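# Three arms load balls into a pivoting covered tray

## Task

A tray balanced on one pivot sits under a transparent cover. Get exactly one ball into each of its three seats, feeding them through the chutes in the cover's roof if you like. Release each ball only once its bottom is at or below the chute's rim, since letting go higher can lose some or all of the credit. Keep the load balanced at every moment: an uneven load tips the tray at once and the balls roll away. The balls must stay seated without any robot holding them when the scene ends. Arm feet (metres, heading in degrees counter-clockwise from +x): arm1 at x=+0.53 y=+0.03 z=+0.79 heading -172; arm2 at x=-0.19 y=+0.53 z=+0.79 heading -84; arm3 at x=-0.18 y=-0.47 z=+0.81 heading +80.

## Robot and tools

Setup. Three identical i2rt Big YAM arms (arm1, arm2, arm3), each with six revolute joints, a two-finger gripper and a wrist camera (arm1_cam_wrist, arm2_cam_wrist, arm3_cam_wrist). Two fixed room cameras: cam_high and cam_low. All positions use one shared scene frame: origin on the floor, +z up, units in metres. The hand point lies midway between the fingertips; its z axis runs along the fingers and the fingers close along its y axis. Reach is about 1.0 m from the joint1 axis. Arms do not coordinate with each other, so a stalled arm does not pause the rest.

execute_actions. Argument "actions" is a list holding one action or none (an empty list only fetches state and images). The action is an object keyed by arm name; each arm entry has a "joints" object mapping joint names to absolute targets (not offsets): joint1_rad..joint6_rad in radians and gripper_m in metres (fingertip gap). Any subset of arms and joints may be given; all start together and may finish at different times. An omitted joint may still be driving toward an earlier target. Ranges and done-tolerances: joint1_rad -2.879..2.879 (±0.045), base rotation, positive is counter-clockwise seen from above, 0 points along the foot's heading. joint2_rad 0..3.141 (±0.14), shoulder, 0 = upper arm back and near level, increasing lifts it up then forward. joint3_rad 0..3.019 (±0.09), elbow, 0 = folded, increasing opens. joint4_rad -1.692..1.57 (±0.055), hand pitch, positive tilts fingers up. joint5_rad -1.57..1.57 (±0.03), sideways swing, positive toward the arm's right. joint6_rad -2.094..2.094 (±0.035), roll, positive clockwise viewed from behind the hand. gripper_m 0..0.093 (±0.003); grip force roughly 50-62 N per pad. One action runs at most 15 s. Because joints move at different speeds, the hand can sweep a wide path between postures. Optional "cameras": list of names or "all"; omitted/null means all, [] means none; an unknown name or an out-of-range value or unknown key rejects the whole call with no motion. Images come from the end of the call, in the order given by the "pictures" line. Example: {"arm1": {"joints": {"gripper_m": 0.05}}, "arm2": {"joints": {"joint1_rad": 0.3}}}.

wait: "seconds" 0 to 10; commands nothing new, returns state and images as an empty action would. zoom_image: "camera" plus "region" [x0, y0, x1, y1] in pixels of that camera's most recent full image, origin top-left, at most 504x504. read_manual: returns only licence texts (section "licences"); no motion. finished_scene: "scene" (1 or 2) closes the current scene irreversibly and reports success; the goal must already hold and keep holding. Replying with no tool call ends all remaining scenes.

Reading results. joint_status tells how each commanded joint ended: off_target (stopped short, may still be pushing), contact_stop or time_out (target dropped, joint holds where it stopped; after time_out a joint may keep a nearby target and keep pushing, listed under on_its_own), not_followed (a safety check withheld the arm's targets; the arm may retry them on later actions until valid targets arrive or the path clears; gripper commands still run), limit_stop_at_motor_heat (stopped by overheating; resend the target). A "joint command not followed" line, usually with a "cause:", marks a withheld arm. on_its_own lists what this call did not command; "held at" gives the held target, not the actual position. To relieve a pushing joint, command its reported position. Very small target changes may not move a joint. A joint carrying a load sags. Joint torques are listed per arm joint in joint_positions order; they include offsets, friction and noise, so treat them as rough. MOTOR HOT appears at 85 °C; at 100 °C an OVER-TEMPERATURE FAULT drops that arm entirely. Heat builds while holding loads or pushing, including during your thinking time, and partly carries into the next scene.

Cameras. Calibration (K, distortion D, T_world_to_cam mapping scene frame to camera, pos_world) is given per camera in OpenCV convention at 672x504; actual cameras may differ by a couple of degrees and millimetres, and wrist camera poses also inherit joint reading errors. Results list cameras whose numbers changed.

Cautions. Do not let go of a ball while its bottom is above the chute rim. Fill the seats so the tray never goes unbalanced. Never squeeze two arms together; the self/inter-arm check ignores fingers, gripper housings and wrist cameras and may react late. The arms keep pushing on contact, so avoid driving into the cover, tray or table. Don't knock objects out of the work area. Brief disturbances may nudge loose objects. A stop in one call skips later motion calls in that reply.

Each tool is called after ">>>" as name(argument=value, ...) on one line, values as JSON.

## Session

>>> execute_actions(actions=[])

Scene clock: 0.00 s.
Joint torques (N m, as the arm reports them, + toward a larger angle): no reading
Motor temperatures (°C, as the motors report them): arm1=[17 19 17 20 21 18] | arm2=[17 19 21 19 20 18] | arm3=[21 22 21 17 17 17]
arm1.joint_positions: joint1_rad=+0.550 joint2_rad=+0.519 joint3_rad=+1.626 joint4_rad=-1.632 joint5_rad=-0.119 joint6_rad=-0.126 gripper_m=+0.094
arm1.joint_status: not commanded
arm1.hand: x=+0.4642 y=-0.0467 z=+1.3853 quat_wxyz=(-0.190, -0.780, -0.366, +0.470) (m; scene frame)
arm2.joint_positions: joint1_rad=-0.669 joint2_rad=+0.431 joint3_rad=+1.445 joint4_rad=-1.202 joint5_rad=+0.262 joint6_rad=-0.194 gripper_m=+0.095
arm2.joint_status: not commanded
arm2.hand: x=-0.3027 y=+0.4370 z=+1.4157 quat_wxyz=(-0.158, -0.677, -0.362, +0.621) (m; scene frame)
arm3.joint_positions: joint1_rad=+0.231 joint2_rad=+0.377 joint3_rad=+1.486 joint4_rad=-1.538 joint5_rad=-0.026 joint6_rad=+0.394 gripper_m=+0.095
arm3.joint_status: not commanded
arm3.hand: x=-0.1952 y=-0.3796 z=+1.3852 quat_wxyz=(-0.280, +0.492, -0.682, -0.463) (m; scene frame)
pictures: arm1_cam_wrist, arm2_cam_wrist, arm3_cam_wrist, cam_high, cam_low
camera_calibration (this result's frames):
arm1_cam_wrist: T_world_to_cam=[[-0.754494, 0.65303, 0.0655037, 0.292219], [0.571278, 0.702597, -0.424263, 0.356205], [-0.323079, -0.282683, -0.903167, 1.50857], [0, 0, 0, 1]] pos_world=[0.504372, -0.0146503, 1.49447]
arm2_cam_wrist: T_world_to_cam=[[-0.68853, 0.687284, 0.231447, -0.836108], [0.394691, 0.622872, -0.675462, 0.808382], [-0.608396, -0.373726, -0.700131, 1.09764], [0, 0, 0, 1]] pos_world=[-0.226947, 0.481341, 1.50804]
arm3_cam_wrist: T_world_to_cam=[[0.930743, -0.0984379, -0.352176, 0.63391], [-0.257253, -0.860722, -0.439293, 0.240022], [-0.259883, 0.499467, -0.826434, 1.40699], [0, 0, 0, 1]] pos_world=[-0.162609, -0.433753, 1.49147]
Images, in order (width x height): arm1_cam_wrist 672x504, arm2_cam_wrist 672x504, arm3_cam_wrist 672x504, cam_high 672x504, cam_low 672x504.

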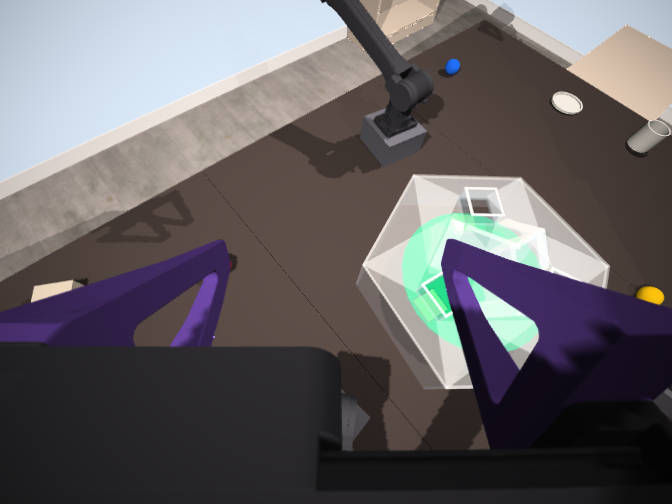

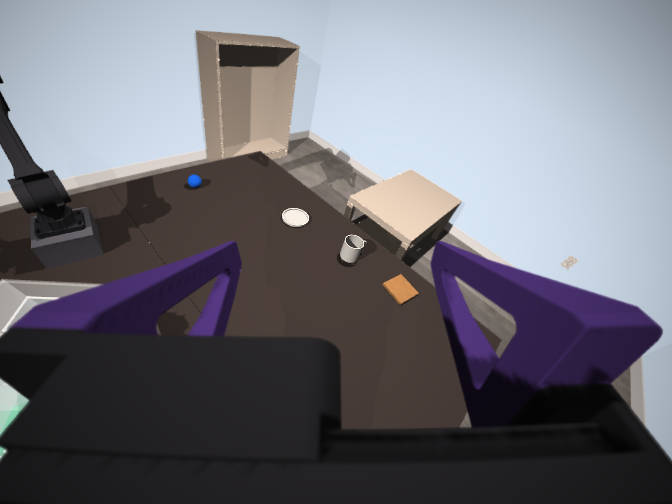

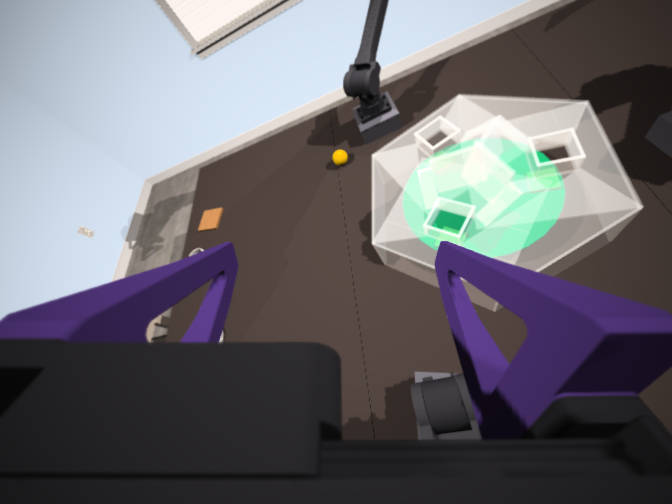

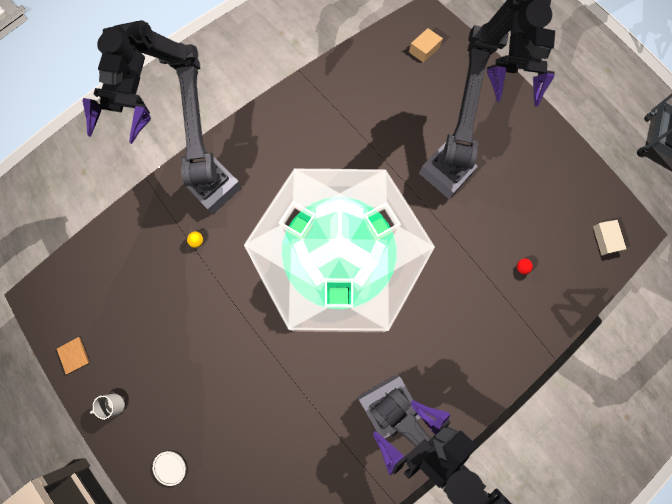

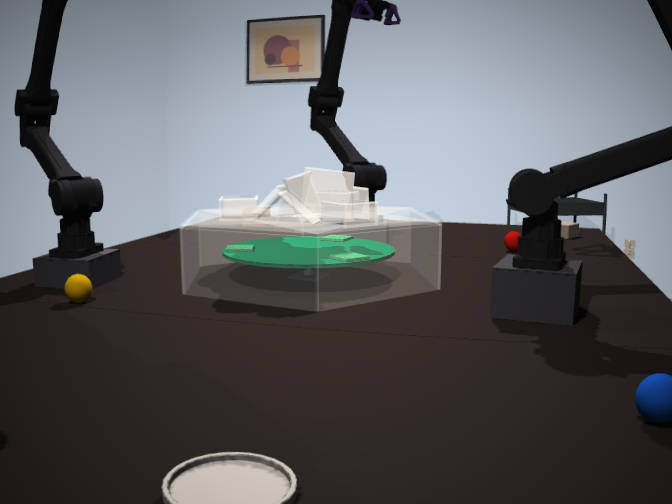

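>>> zoom_image(camera="cam_high", region=[235, 150, 445, 350])

>>> zoom_image(camera="cam_low", region=[170, 150, 460, 320])

>>> zoom_image(camera="cam_high", region=[165, 170, 249, 254])

>>> zoom_image(camera="cam_high", region=[495, 237, 555, 297])

>>> zoom_image(camera="cam_low", region=[592, 350, 672, 450])

>>> zoom_image(camera="cam_high", region=[410, 130, 494, 214])

Region (235, 150, 445, 350) of cam_high's 672x504 image, scaled by 2.400, with more detail than that image has; it fills the top 480 rows of this view, and the rest is white.

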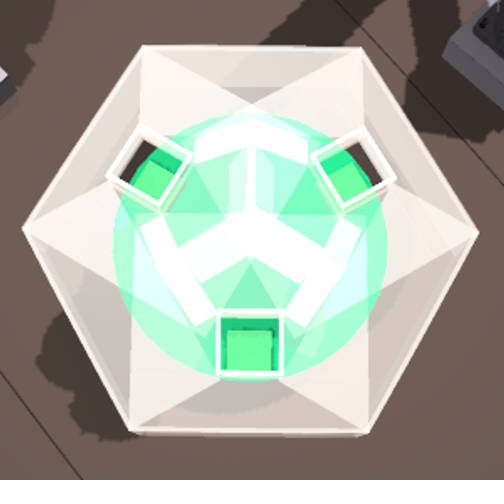

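Region (170, 150, 460, 320) of cam_low's 672x504 image, scaled by 1.738, with more detail than that image has; it fills the top 295 rows of this view, and the rest is white.

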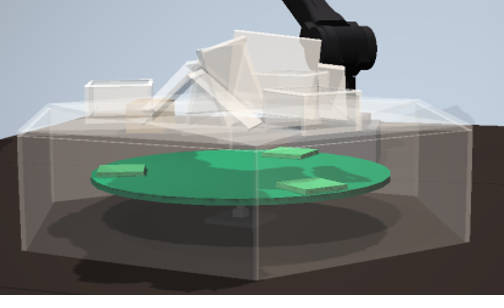

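Region (165, 170, 249, 254) of cam_high's 672x504 image, scaled by 6.000, with more detail than that image has.

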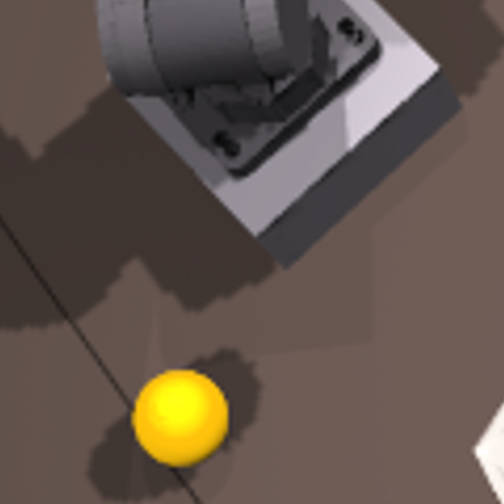

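Region (495, 237, 555, 297) of cam_high's 672x504 image, scaled by 8.400, with more detail than that image has.

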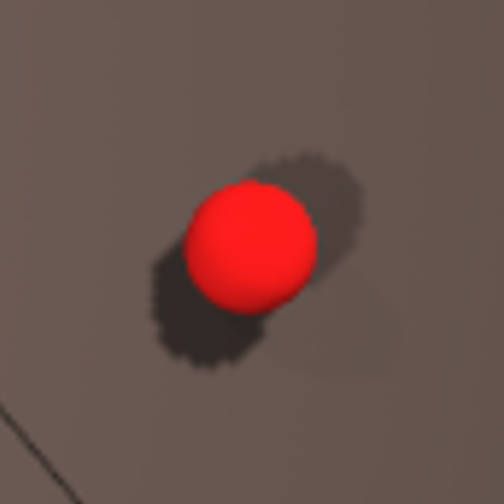

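Region (592, 350, 672, 450) of cam_low's 672x504 image, scaled by 5.040, with more detail than that image has; it fills the left 403 columns of this view, and the rest is white.

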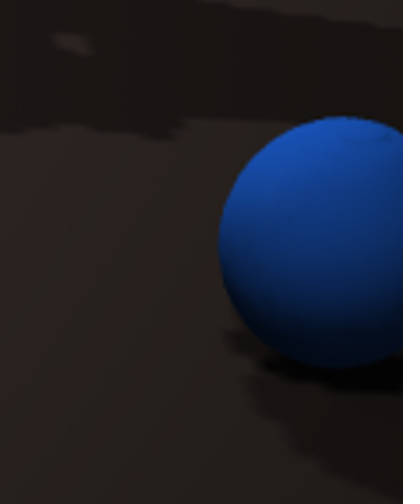

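Region (410, 130, 494, 214) of cam_high's 672x504 image, scaled by 6.000, with more detail than that image has.

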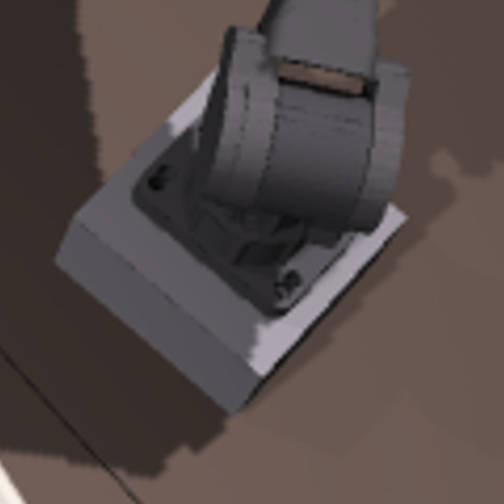

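>>> zoom_image(camera="cam_high", region=[352, 190, 412, 250])

>>> zoom_image(camera="cam_high", region=[268, 190, 328, 250])

>>> zoom_image(camera="cam_high", region=[310, 263, 370, 323])

>>> zoom_image(camera="cam_low", region=[205, 160, 405, 260])

Region (352, 190, 412, 250) of cam_high's 672x504 image, scaled by 8.400, with more detail than that image has.

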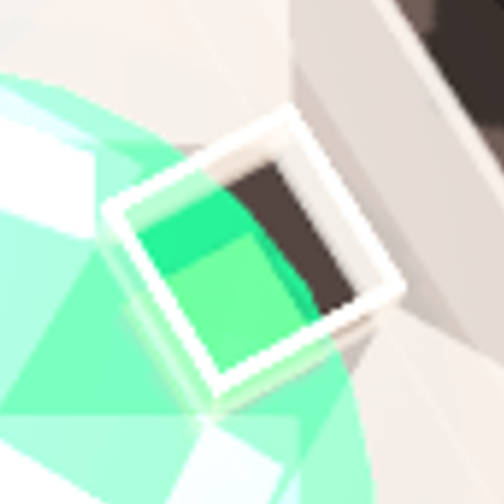

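Region (268, 190, 328, 250) of cam_high's 672x504 image, scaled by 8.400, with more detail than that image has.

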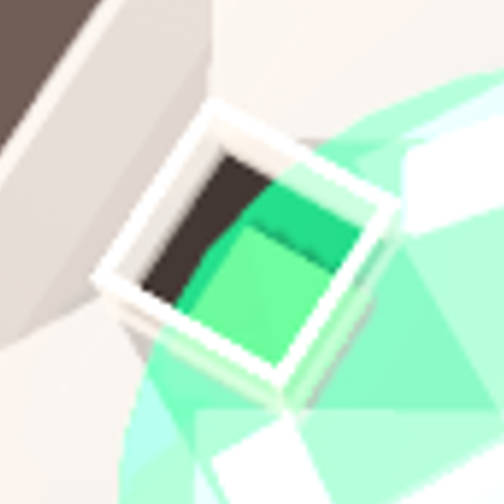

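Region (310, 263, 370, 323) of cam_high's 672x504 image, scaled by 8.400, with more detail than that image has.

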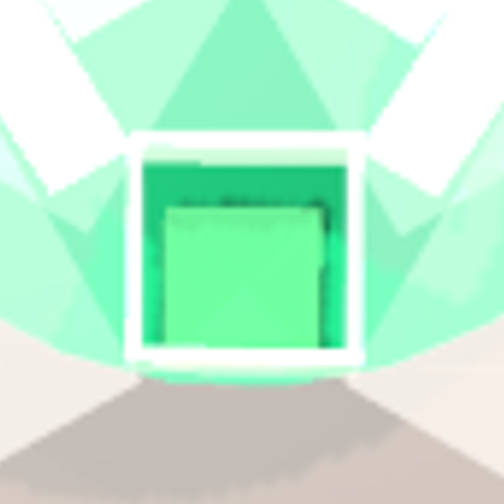

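Region (205, 160, 405, 260) of cam_low's 672x504 image, scaled by 2.520, with more detail than that image has.

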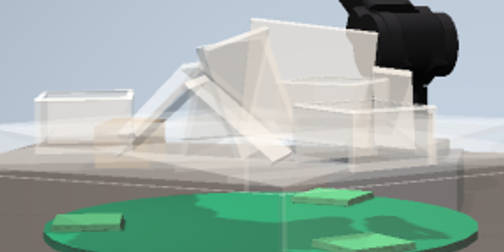

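>>> execute_actions(actions=[])

Scene clock: 5.57 s.
Joint torques (N m, as the arm reports them, + toward a larger angle): arm1=[-0.8   4.72  6.35  1.86 -0.12  0.05] | arm2=[-0.39  6.65  7.4   2.87  0.04 -0.02] | arm3=[-0.62  8.13  7.23  2.26  0.05 -0.04]
Motor temperatures (°C, as the motors report them): arm1=[17 19 18 20 21 18] | arm2=[17 19 22 20 20 18] | arm3=[21 22 21 17 17 17]
arm1.joint_positions: joint1_rad=+0.550 joint2_rad=+0.519 joint3_rad=+1.626 joint4_rad=-1.632 joint5_rad=-0.119 joint6_rad=-0.126 gripper_m=+0.094
arm1.joint_status: not commanded
arm1.hand: x=+0.4642 y=-0.0467 z=+1.3853 quat_wxyz=(-0.190, -0.780, -0.366, +0.470) (m; scene frame)
arm2.joint_positions: joint1_rad=-0.669 joint2_rad=+0.431 joint3_rad=+1.445 joint4_rad=-1.202 joint5_rad=+0.262 joint6_rad=-0.194 gripper_m=+0.095
arm2.joint_status: not commanded
arm2.hand: x=-0.3027 y=+0.4370 z=+1.4157 quat_wxyz=(-0.158, -0.677, -0.362, +0.621) (m; scene frame)
arm3.joint_positions: joint1_rad=+0.231 joint2_rad=+0.377 joint3_rad=+1.486 joint4_rad=-1.538 joint5_rad=-0.026 joint6_rad=+0.394 gripper_m=+0.095
arm3.joint_status: not commanded
arm3.hand: x=-0.1952 y=-0.3796 z=+1.3852 quat_wxyz=(-0.280, +0.492, -0.682, -0.463) (m; scene frame)
pictures: arm1_cam_wrist, arm2_cam_wrist, arm3_cam_wrist, cam_high, cam_low
camera_calibration (this result's frames):
arm1_cam_wrist: T_world_to_cam=[[-0.754494, 0.65303, 0.0655037, 0.292219], [0.571278, 0.702597, -0.424263, 0.356205], [-0.323079, -0.282683, -0.903167, 1.50857], [0, 0, 0, 1]] pos_world=[0.504372, -0.0146503, 1.49447]
arm2_cam_wrist: T_world_to_cam=[[-0.68853, 0.687284, 0.231447, -0.836108], [0.394691, 0.622872, -0.675462, 0.808382], [-0.608396, -0.373726, -0.700131, 1.09764], [0, 0, 0, 1]] pos_world=[-0.226947, 0.481341, 1.50804]
arm3_cam_wrist: T_world_to_cam=[[0.930743, -0.0984379, -0.352176, 0.63391], [-0.257253, -0.860722, -0.439293, 0.240022], [-0.259883, 0.499467, -0.826434, 1.40699], [0, 0, 0, 1]] pos_world=[-0.162609, -0.433753, 1.49147]
Images, in order (width x height): arm1_cam_wrist 672x504, arm2_cam_wrist 672x504, arm3_cam_wrist 672x504, cam_high 672x504, cam_low 672x504.

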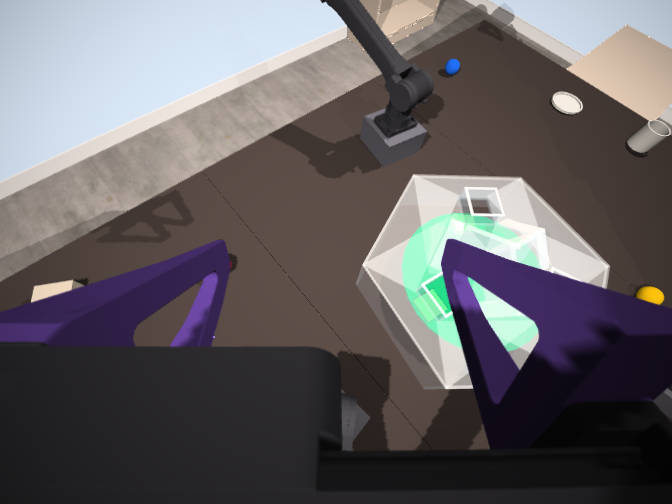

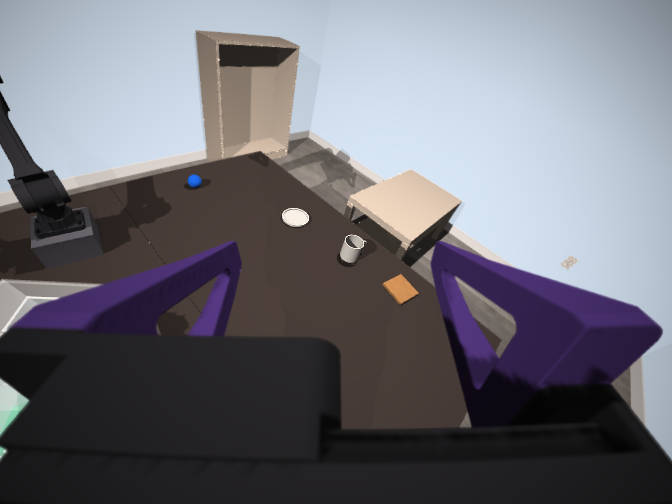

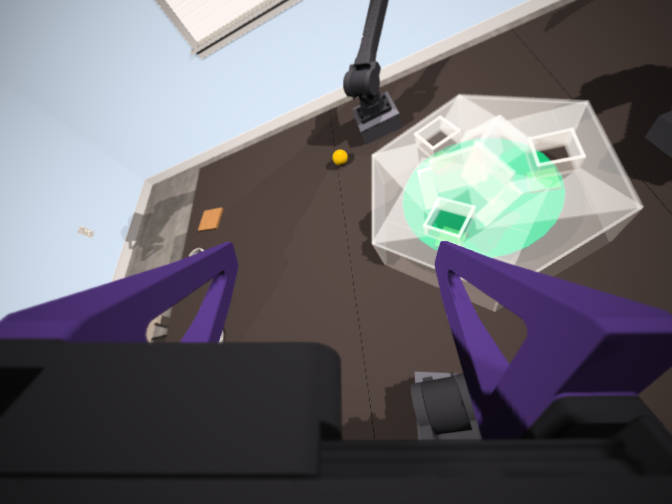

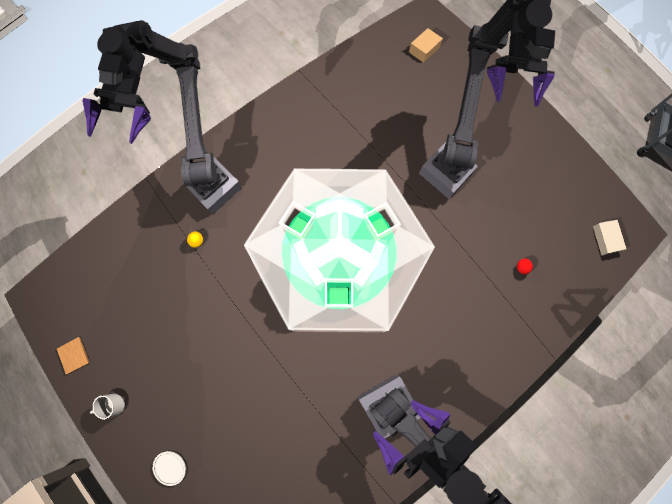

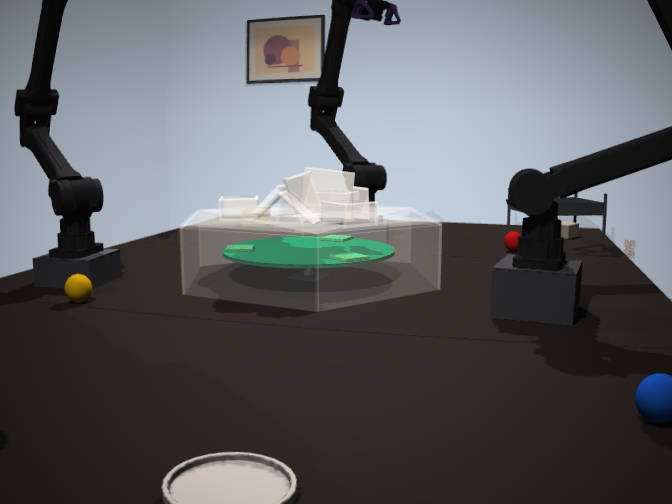

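>>> execute_actions(actions=[{"arm1":{"joints":{"joint1_rad":1.387,"joint2_rad":1.62,"joint3_rad":1.032,"joint4_rad":-0.74,"joint5_rad":0,"joint6_rad":0,"gripper_m":0.093}},"arm2":{"joints":{"joint1_rad":-1.056,"joint2_rad":1.285,"joint3_rad":0.69,"joint4_rad":-1.062,"joint5_rad":0,"joint6_rad":0,"gripper_m":0.093}},"arm3":{"joints":{"joint1_rad":2.019,"joint2_rad":1.788,"joint3_rad":1.232,"joint4_rad":-0.787,"joint5_rad":0,"joint6_rad":0,"gripper_m":0.093}}}])

Scene clock: 13.43 s.
Joint torques (N m, as the arm reports them, + toward a larger angle): arm1=[ -1.33 -11.27   7.78   1.14  -0.12   0.15] | arm2=[ 0.27 -6.83  7.    0.61 -0.03  0.07] | arm3=[ -1.01 -18.26   8.42   1.22   0.06  -0.09]
Motor temperatures (°C, as the motors report them): arm1=[17 19 18 21 21 18] | arm2=[17 19 23 20 20 18] | arm3=[21 22 22 17 17 17]
arm1.joint_positions: joint1_rad=+1.394 joint2_rad=+1.609 joint3_rad=+1.028 joint4_rad=-0.756 joint5_rad=+0.001 joint6_rad=-0.012 gripper_m=+0.093
arm1.joint_status: all done
arm1.hand: x=+0.5110 y=-0.4487 z=+0.8512 quat_wxyz=(-0.082, -0.712, -0.691, +0.092) (m; scene frame)
arm2.joint_positions: joint1_rad=-1.056 joint2_rad=+1.275 joint3_rad=+0.687 joint4_rad=-1.061 joint5_rad=+0.002 joint6_rad=-0.011 gripper_m=+0.093
arm2.joint_status: all done
arm2.hand: x=-0.4118 y=+0.3744 z=+0.8415 quat_wxyz=(+0.012, -0.950, -0.310, -0.037) (m; scene frame)
arm3.joint_positions: joint1_rad=+2.026 joint2_rad=+1.775 joint3_rad=+1.238 joint4_rad=-0.794 joint5_rad=-0.001 joint6_rad=+0.008 gripper_m=+0.093
arm3.joint_status: all done
arm3.hand: x=-0.7150 y=-0.6178 z=+0.8632 quat_wxyz=(+0.017, +0.984, +0.134, -0.116) (m; scene frame)
pictures: arm1_cam_wrist, arm2_cam_wrist, arm3_cam_wrist, cam_high, cam_low
camera_calibration (this result's frames):
arm1_cam_wrist: T_world_to_cam=[[-0.999764, 0.013254, 0.0172128, 0.50441], [0.0186602, 0.929637, 0.368004, 0.0952125], [-0.0111241, 0.368239, -0.929665, 1.08285], [0, 0, 0, 1]] pos_world=[0.51456, -0.493945, 0.962963]
arm2_cam_wrist: T_world_to_cam=[[-0.587047, 0.809551, -0.00183476, -0.543001], [0.621226, 0.451934, 0.640183, -0.447264], [0.51909, 0.374677, -0.76822, 0.847325], [0, 0, 0, 1]] pos_world=[-0.480752, 0.324247, 0.936267]
arm3_cam_wrist: T_world_to_cam=[[-0.26358, 0.964595, 0.00909351, 0.401405], [0.895411, 0.241147, 0.374282, 0.474669], [0.358838, 0.106796, -0.92727, 1.24634], [0, 0, 0, 1]] pos_world=[-0.766454, -0.634761, 0.974379]
Images, in order (width x height): arm1_cam_wrist 672x504, arm2_cam_wrist 672x504, arm3_cam_wrist 672x504, cam_high 672x504, cam_low 672x504.

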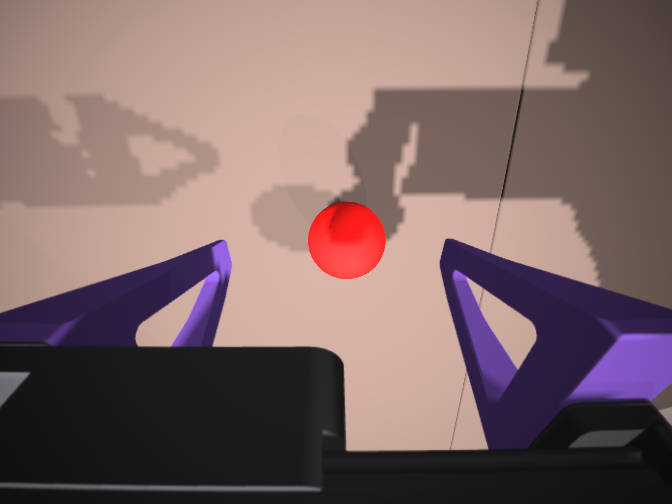

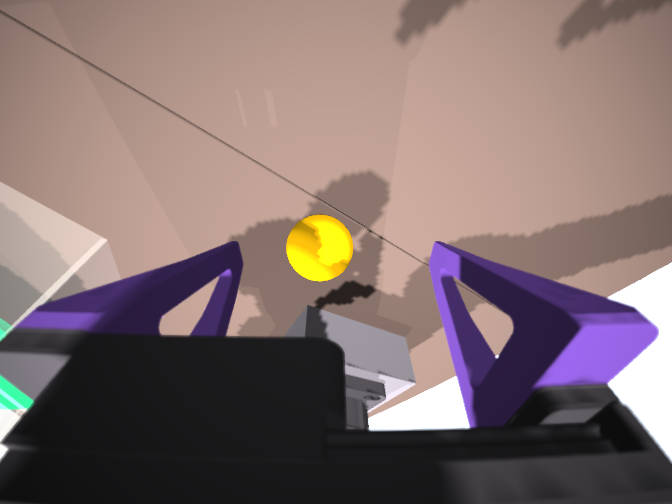

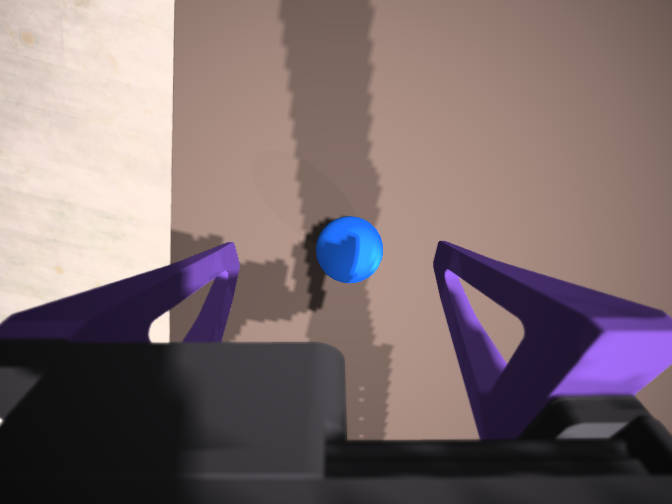

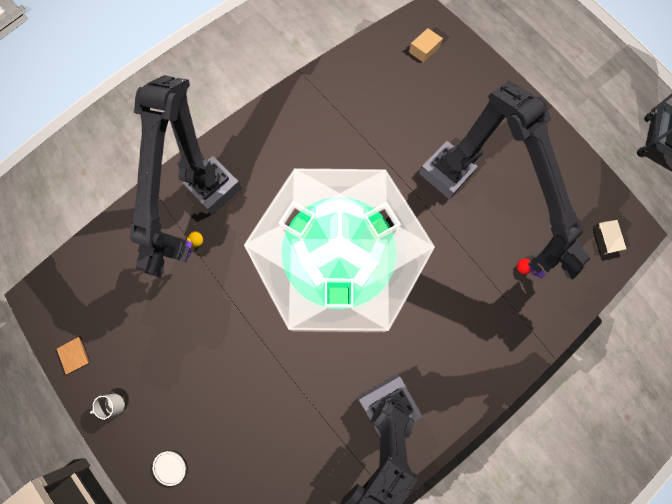

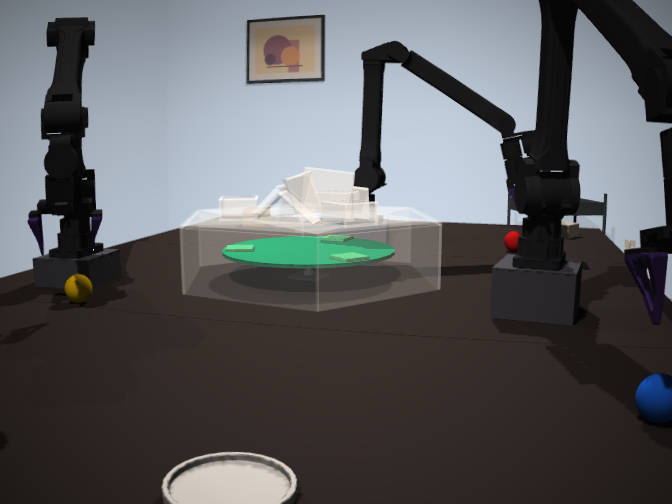

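>>> execute_actions(actions=[], cameras=["arm1_cam_wrist","arm2_cam_wrist","arm3_cam_wrist"])

Scene clock: 13.57 s.
Joint torques (N m, as the arm reports them, + toward a larger angle): arm1=[ -1.62 -12.25   7.85   1.17  -0.13   0.18] | arm2=[ 0.08 -6.74  7.12  0.5  -0.02  0.1 ] | arm3=[ -1.41 -18.72   8.45   1.15   0.08  -0.09]
Motor temperatures (°C, as the motors report them): arm1=[17 19 18 21 21 18] | arm2=[17 19 23 20 20 18] | arm3=[21 22 22 17 17 17]
arm1.joint_positions: joint1_rad=+1.394 joint2_rad=+1.609 joint3_rad=+1.028 joint4_rad=-0.756 joint5_rad=+0.001 joint6_rad=-0.012 gripper_m=+0.093
arm1.joint_status: all done
arm1.hand: x=+0.5110 y=-0.4487 z=+0.8512 quat_wxyz=(-0.082, -0.712, -0.691, +0.092) (m; scene frame)
arm2.joint_positions: joint1_rad=-1.056 joint2_rad=+1.275 joint3_rad=+0.687 joint4_rad=-1.061 joint5_rad=+0.002 joint6_rad=-0.011 gripper_m=+0.093
arm2.joint_status: all done
arm2.hand: x=-0.4118 y=+0.3744 z=+0.8415 quat_wxyz=(+0.012, -0.950, -0.310, -0.037) (m; scene frame)
arm3.joint_positions: joint1_rad=+2.026 joint2_rad=+1.775 joint3_rad=+1.238 joint4_rad=-0.794 joint5_rad=-0.001 joint6_rad=+0.008 gripper_m=+0.093
arm3.joint_status: all done
arm3.hand: x=-0.7150 y=-0.6178 z=+0.8632 quat_wxyz=(+0.017, +0.984, +0.134, -0.116) (m; scene frame)
pictures: arm1_cam_wrist, arm2_cam_wrist, arm3_cam_wrist
camera_calibration (this result's frames):
arm1_cam_wrist: T_world_to_cam=[[-0.999764, 0.013254, 0.0172128, 0.50441], [0.0186602, 0.929637, 0.368004, 0.0952125], [-0.0111241, 0.368239, -0.929665, 1.08285], [0, 0, 0, 1]] pos_world=[0.51456, -0.493945, 0.962963]
arm2_cam_wrist: T_world_to_cam=[[-0.587047, 0.809551, -0.00183476, -0.543001], [0.621226, 0.451934, 0.640183, -0.447264], [0.51909, 0.374677, -0.76822, 0.847325], [0, 0, 0, 1]] pos_world=[-0.480752, 0.324247, 0.936267]
arm3_cam_wrist: T_world_to_cam=[[-0.26358, 0.964595, 0.00909351, 0.401405], [0.895411, 0.241147, 0.374282, 0.474669], [0.358838, 0.106796, -0.92727, 1.24634], [0, 0, 0, 1]] pos_world=[-0.766454, -0.634761, 0.974379]
Images, in order (width x height): arm1_cam_wrist 672x504, arm2_cam_wrist 672x504, arm3_cam_wrist 672x504.

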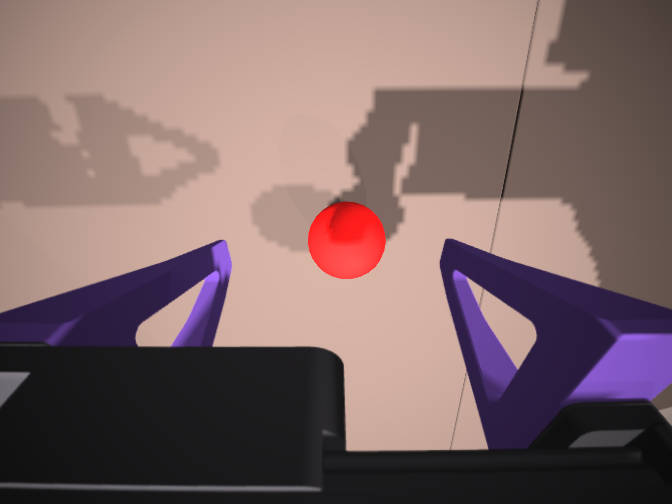

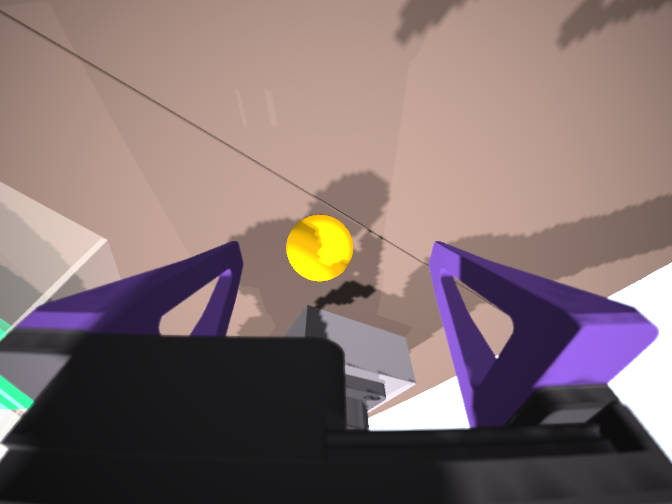

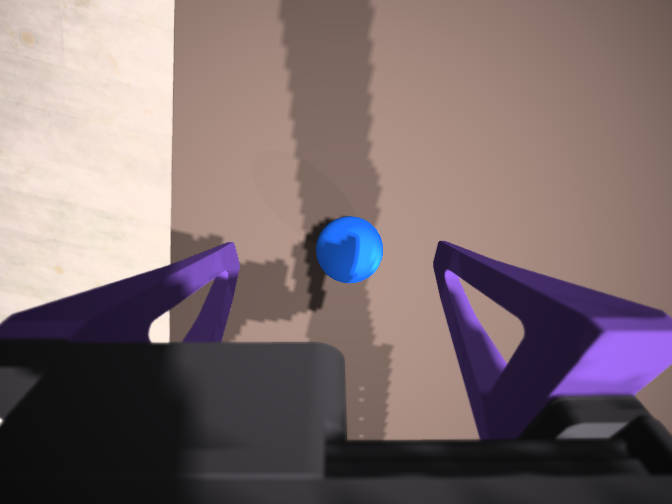

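>>> execute_actions(actions=[{"arm1":{"joints":{"joint1_rad":1.373,"joint2_rad":1.842}},"arm2":{"joints":{"joint1_rad":-0.985,"joint2_rad":1.715,"joint4_rad":-1.12}},"arm3":{"joints":{"joint1_rad":2.0,"joint2_rad":2.0,"joint4_rad":-0.838}}}])

Scene clock: 17.97 s.
Joint torques (N m, as the arm reports them, + toward a larger angle): arm1=[ -1.45 -14.3    6.32   0.47  -0.15   0.17] | arm2=[ -0.34 -10.85   3.82  -1.01  -0.02   0.08] | arm3=[ -1.19 -21.58   7.31   0.26   0.04  -0.08]
Motor temperatures (°C, as the motors report them): arm1=[17 19 19 21 21 18] | arm2=[17 19 23 20 20 18] | arm3=[21 22 22 17 17 17]
arm1.joint_positions: joint1_rad=+1.382 joint2_rad=+1.851 joint3_rad=+1.028 joint4_rad=-0.751 joint5_rad=+0.001 joint6_rad=-0.012 gripper_m=+0.093
arm1.joint_status: all done
arm1.hand: x=+0.5058 y=-0.4202 z=+0.7433 quat_wxyz=(-0.001, -0.722, -0.691, +0.007) (m; scene frame)
arm2.joint_positions: joint1_rad=-0.985 joint2_rad=+1.718 joint3_rad=+0.687 joint4_rad=-1.103 joint5_rad=+0.001 joint6_rad=-0.010 gripper_m=+0.093
arm2.joint_status: all done
arm2.hand: x=-0.3491 y=+0.4003 z=+0.7456 quat_wxyz=(+0.093, -0.902, -0.331, -0.262) (m; scene frame)
arm3.joint_positions: joint1_rad=+2.008 joint2_rad=+2.002 joint3_rad=+1.228 joint4_rad=-0.831 joint5_rad=-0.001 joint6_rad=+0.008 gripper_m=+0.093
arm3.joint_status: all done
arm3.hand: x=-0.6739 y=-0.5961 z=+0.7435 quat_wxyz=(-0.003, +0.992, +0.125, +0.019) (m; scene frame)
pictures: arm1_cam_wrist, arm2_cam_wrist, arm3_cam_wrist, cam_high, cam_low
camera_calibration (this result's frames):
arm1_cam_wrist: T_world_to_cam=[[-0.999656, 0.0243597, 0.0097411, 0.510819], [0.0255266, 0.817407, 0.575495, -0.0963507], [0.00605645, 0.575545, -0.817748, 0.967224], [0, 0, 0, 1]] pos_world=[0.507245, -0.490367, 0.841418]
arm2_cam_wrist: T_world_to_cam=[[-0.641593, 0.767023, -0.00585874, -0.526401], [0.288281, 0.248203, 0.924819, -0.683423], [0.710811, 0.591668, -0.380363, 0.422273], [0, 0, 0, 1]] pos_world=[-0.440874, 0.323543, 0.789576]
arm3_cam_wrist: T_world_to_cam=[[-0.248116, 0.968657, 0.0119037, 0.403188], [0.768783, 0.189413, 0.610816, 0.18536], [0.589416, 0.160705, -0.791683, 1.20498], [0, 0, 0, 1]] pos_world=[-0.752702, -0.619307, 0.835945]
Images, in order (width x height): arm1_cam_wrist 672x504, arm2_cam_wrist 672x504, arm3_cam_wrist 672x504, cam_high 672x504, cam_low 672x504.

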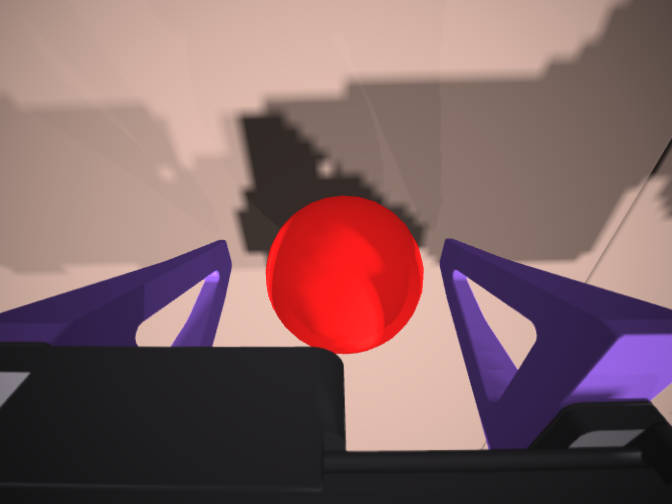

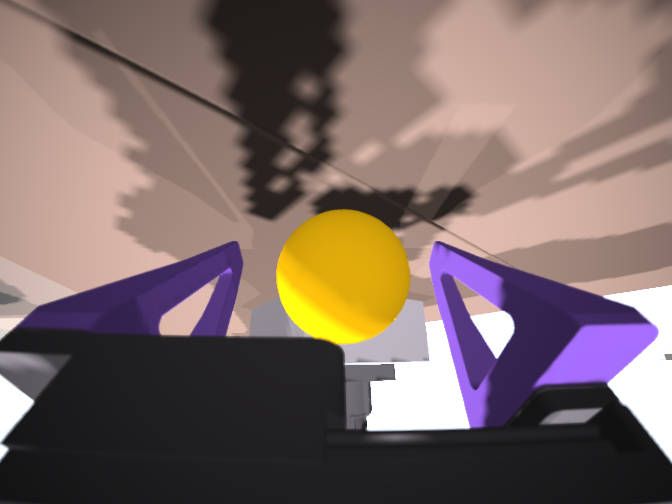

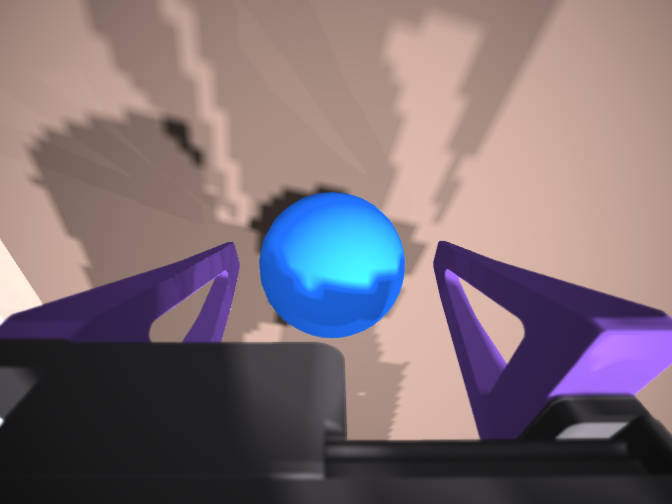

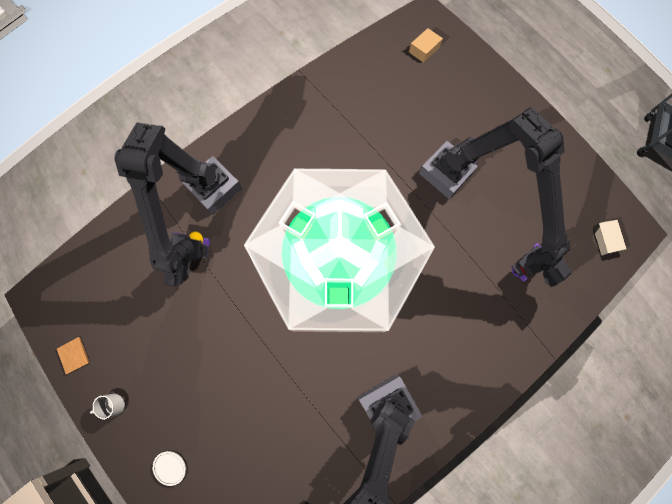

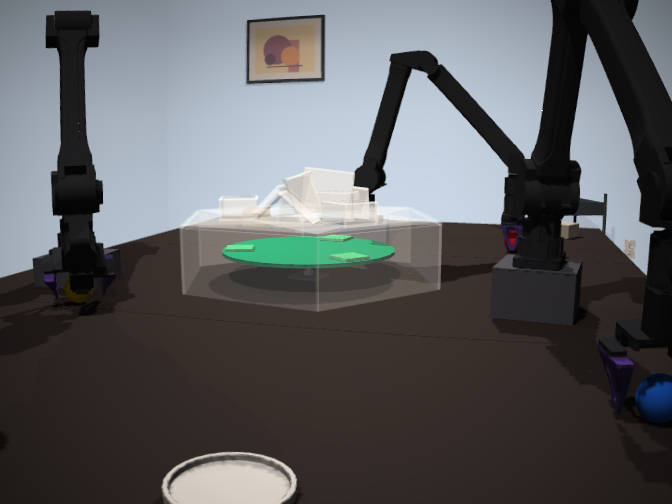

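>>> execute_actions(actions=[{"arm1":{"joints":{"joint2_rad":1.823,"gripper_m":0.045}},"arm2":{"joints":{"gripper_m":0.045}},"arm3":{"joints":{"joint2_rad":1.981,"joint4_rad":-0.802,"gripper_m":0.045}}}])

Scene clock: 20.07 s.
Joint torques (N m, as the arm reports them, + toward a larger angle): arm1=[ -1.33 -15.37   6.29   0.48  -0.12   0.19] | arm2=[ -0.21 -11.04   3.67  -1.23   0.02   0.1 ] | arm3=[ -0.54 -23.56   7.5    0.92   0.06  -0.1 ]
Motor temperatures (°C, as the motors report them): arm1=[17 20 19 21 21 18] | arm2=[17 19 23 20 20 18] | arm3=[21 23 22 17 17 17]
arm1.joint_positions: joint1_rad=+1.381 joint2_rad=+1.840 joint3_rad=+1.028 joint4_rad=-0.751 joint5_rad=+0.001 joint6_rad=-0.011 gripper_m=+0.056
arm1.joint_status: gripper_m off_target (ended at +0.056, target +0.045); the others done
arm1.hand: x=+0.5056 y=-0.4220 z=+0.7478 quat_wxyz=(-0.004, -0.723, -0.691, +0.010) (m; scene frame)
arm2.joint_positions: joint1_rad=-0.985 joint2_rad=+1.718 joint3_rad=+0.687 joint4_rad=-1.103 joint5_rad=+0.001 joint6_rad=-0.010 gripper_m=+0.056
arm2.joint_status: gripper_m off_target (ended at +0.056, target +0.045)
arm2.hand: x=-0.3491 y=+0.4003 z=+0.7456 quat_wxyz=(+0.093, -0.902, -0.330, -0.262) (m; scene frame)
arm3.joint_positions: joint1_rad=+2.008 joint2_rad=+1.998 joint3_rad=+1.228 joint4_rad=-0.814 joint5_rad=-0.001 joint6_rad=+0.008 gripper_m=+0.056
arm3.joint_status: gripper_m off_target (ended at +0.056, target +0.045); the others done
arm3.hand: x=-0.6787 y=-0.5974 z=+0.7452 quat_wxyz=(-0.001, +0.992, +0.125, +0.008) (m; scene frame)
pictures: arm1_cam_wrist, arm2_cam_wrist, arm3_cam_wrist, cam_high, cam_low
camera_calibration (this result's frames):
arm1_cam_wrist: T_world_to_cam=[[-0.999637, 0.0251428, 0.00967189, 0.511017], [0.0261934, 0.82328, 0.567031, -0.0889885], [0.0062941, 0.567079, -0.82364, 0.9726], [0, 0, 0, 1]] pos_world=[0.507041, -0.491127, 0.846589]
arm2_cam_wrist: T_world_to_cam=[[-0.641346, 0.767231, -0.00565495, -0.52655], [0.288481, 0.247965, 0.92482, -0.683259], [0.710953, 0.591499, -0.380363, 0.42239], [0, 0, 0, 1]] pos_world=[-0.440893, 0.323566, 0.789575]
arm3_cam_wrist: T_world_to_cam=[[-0.247891, 0.968717, 0.011721, 0.403536], [0.780997, 0.192667, 0.594073, 0.21095], [0.57323, 0.15642, -0.804326, 1.20527], [0, 0, 0, 1]] pos_world=[-0.755618, -0.620083, 0.839384]
Images, in order (width x height): arm1_cam_wrist 672x504, arm2_cam_wrist 672x504, arm3_cam_wrist 672x504, cam_high 672x504, cam_low 672x504.

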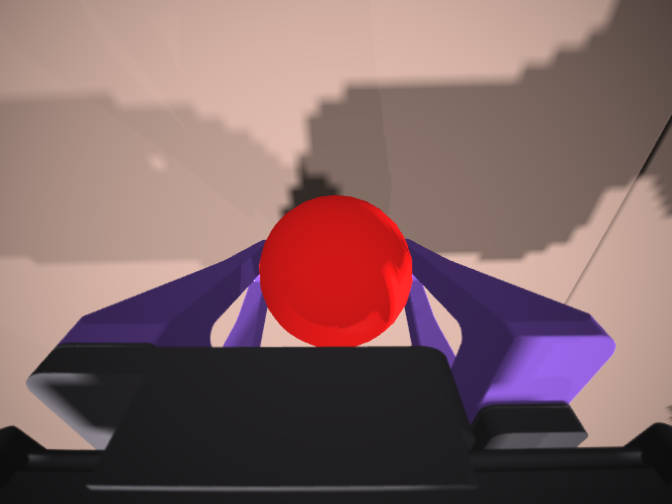

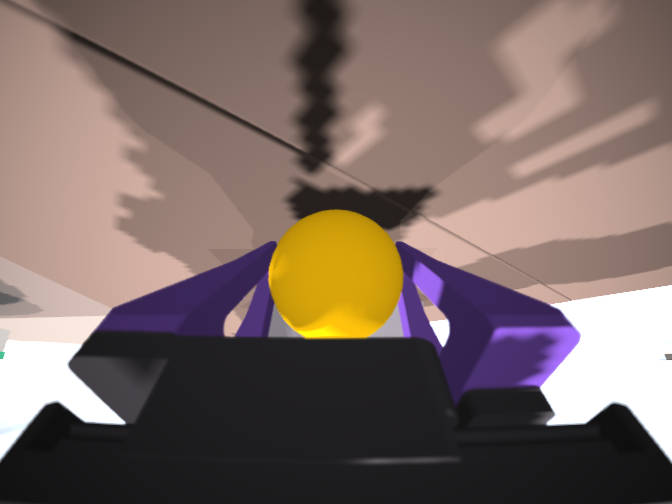

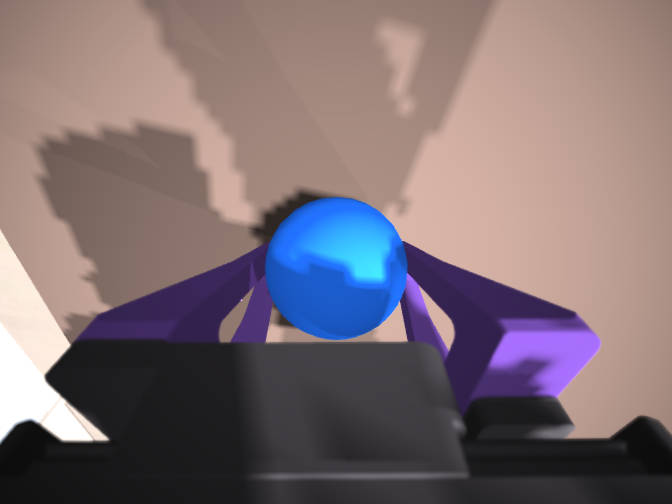

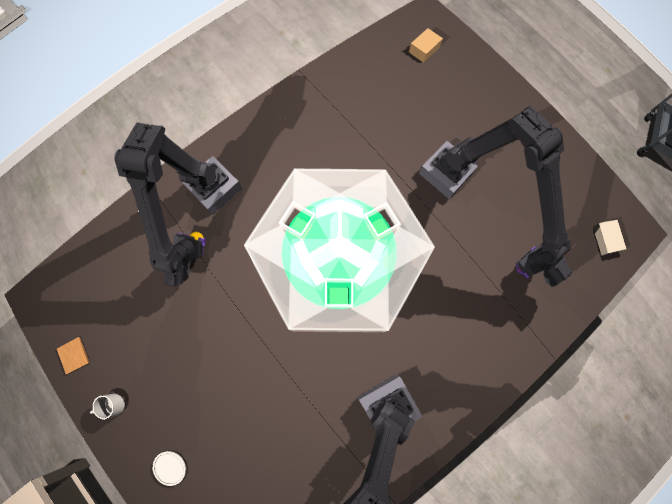

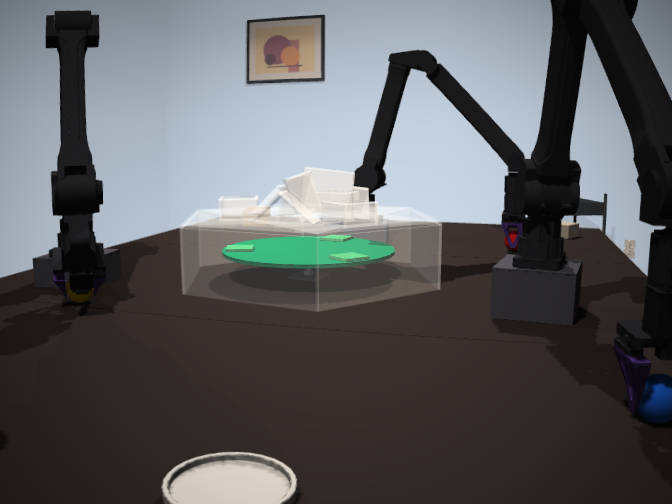

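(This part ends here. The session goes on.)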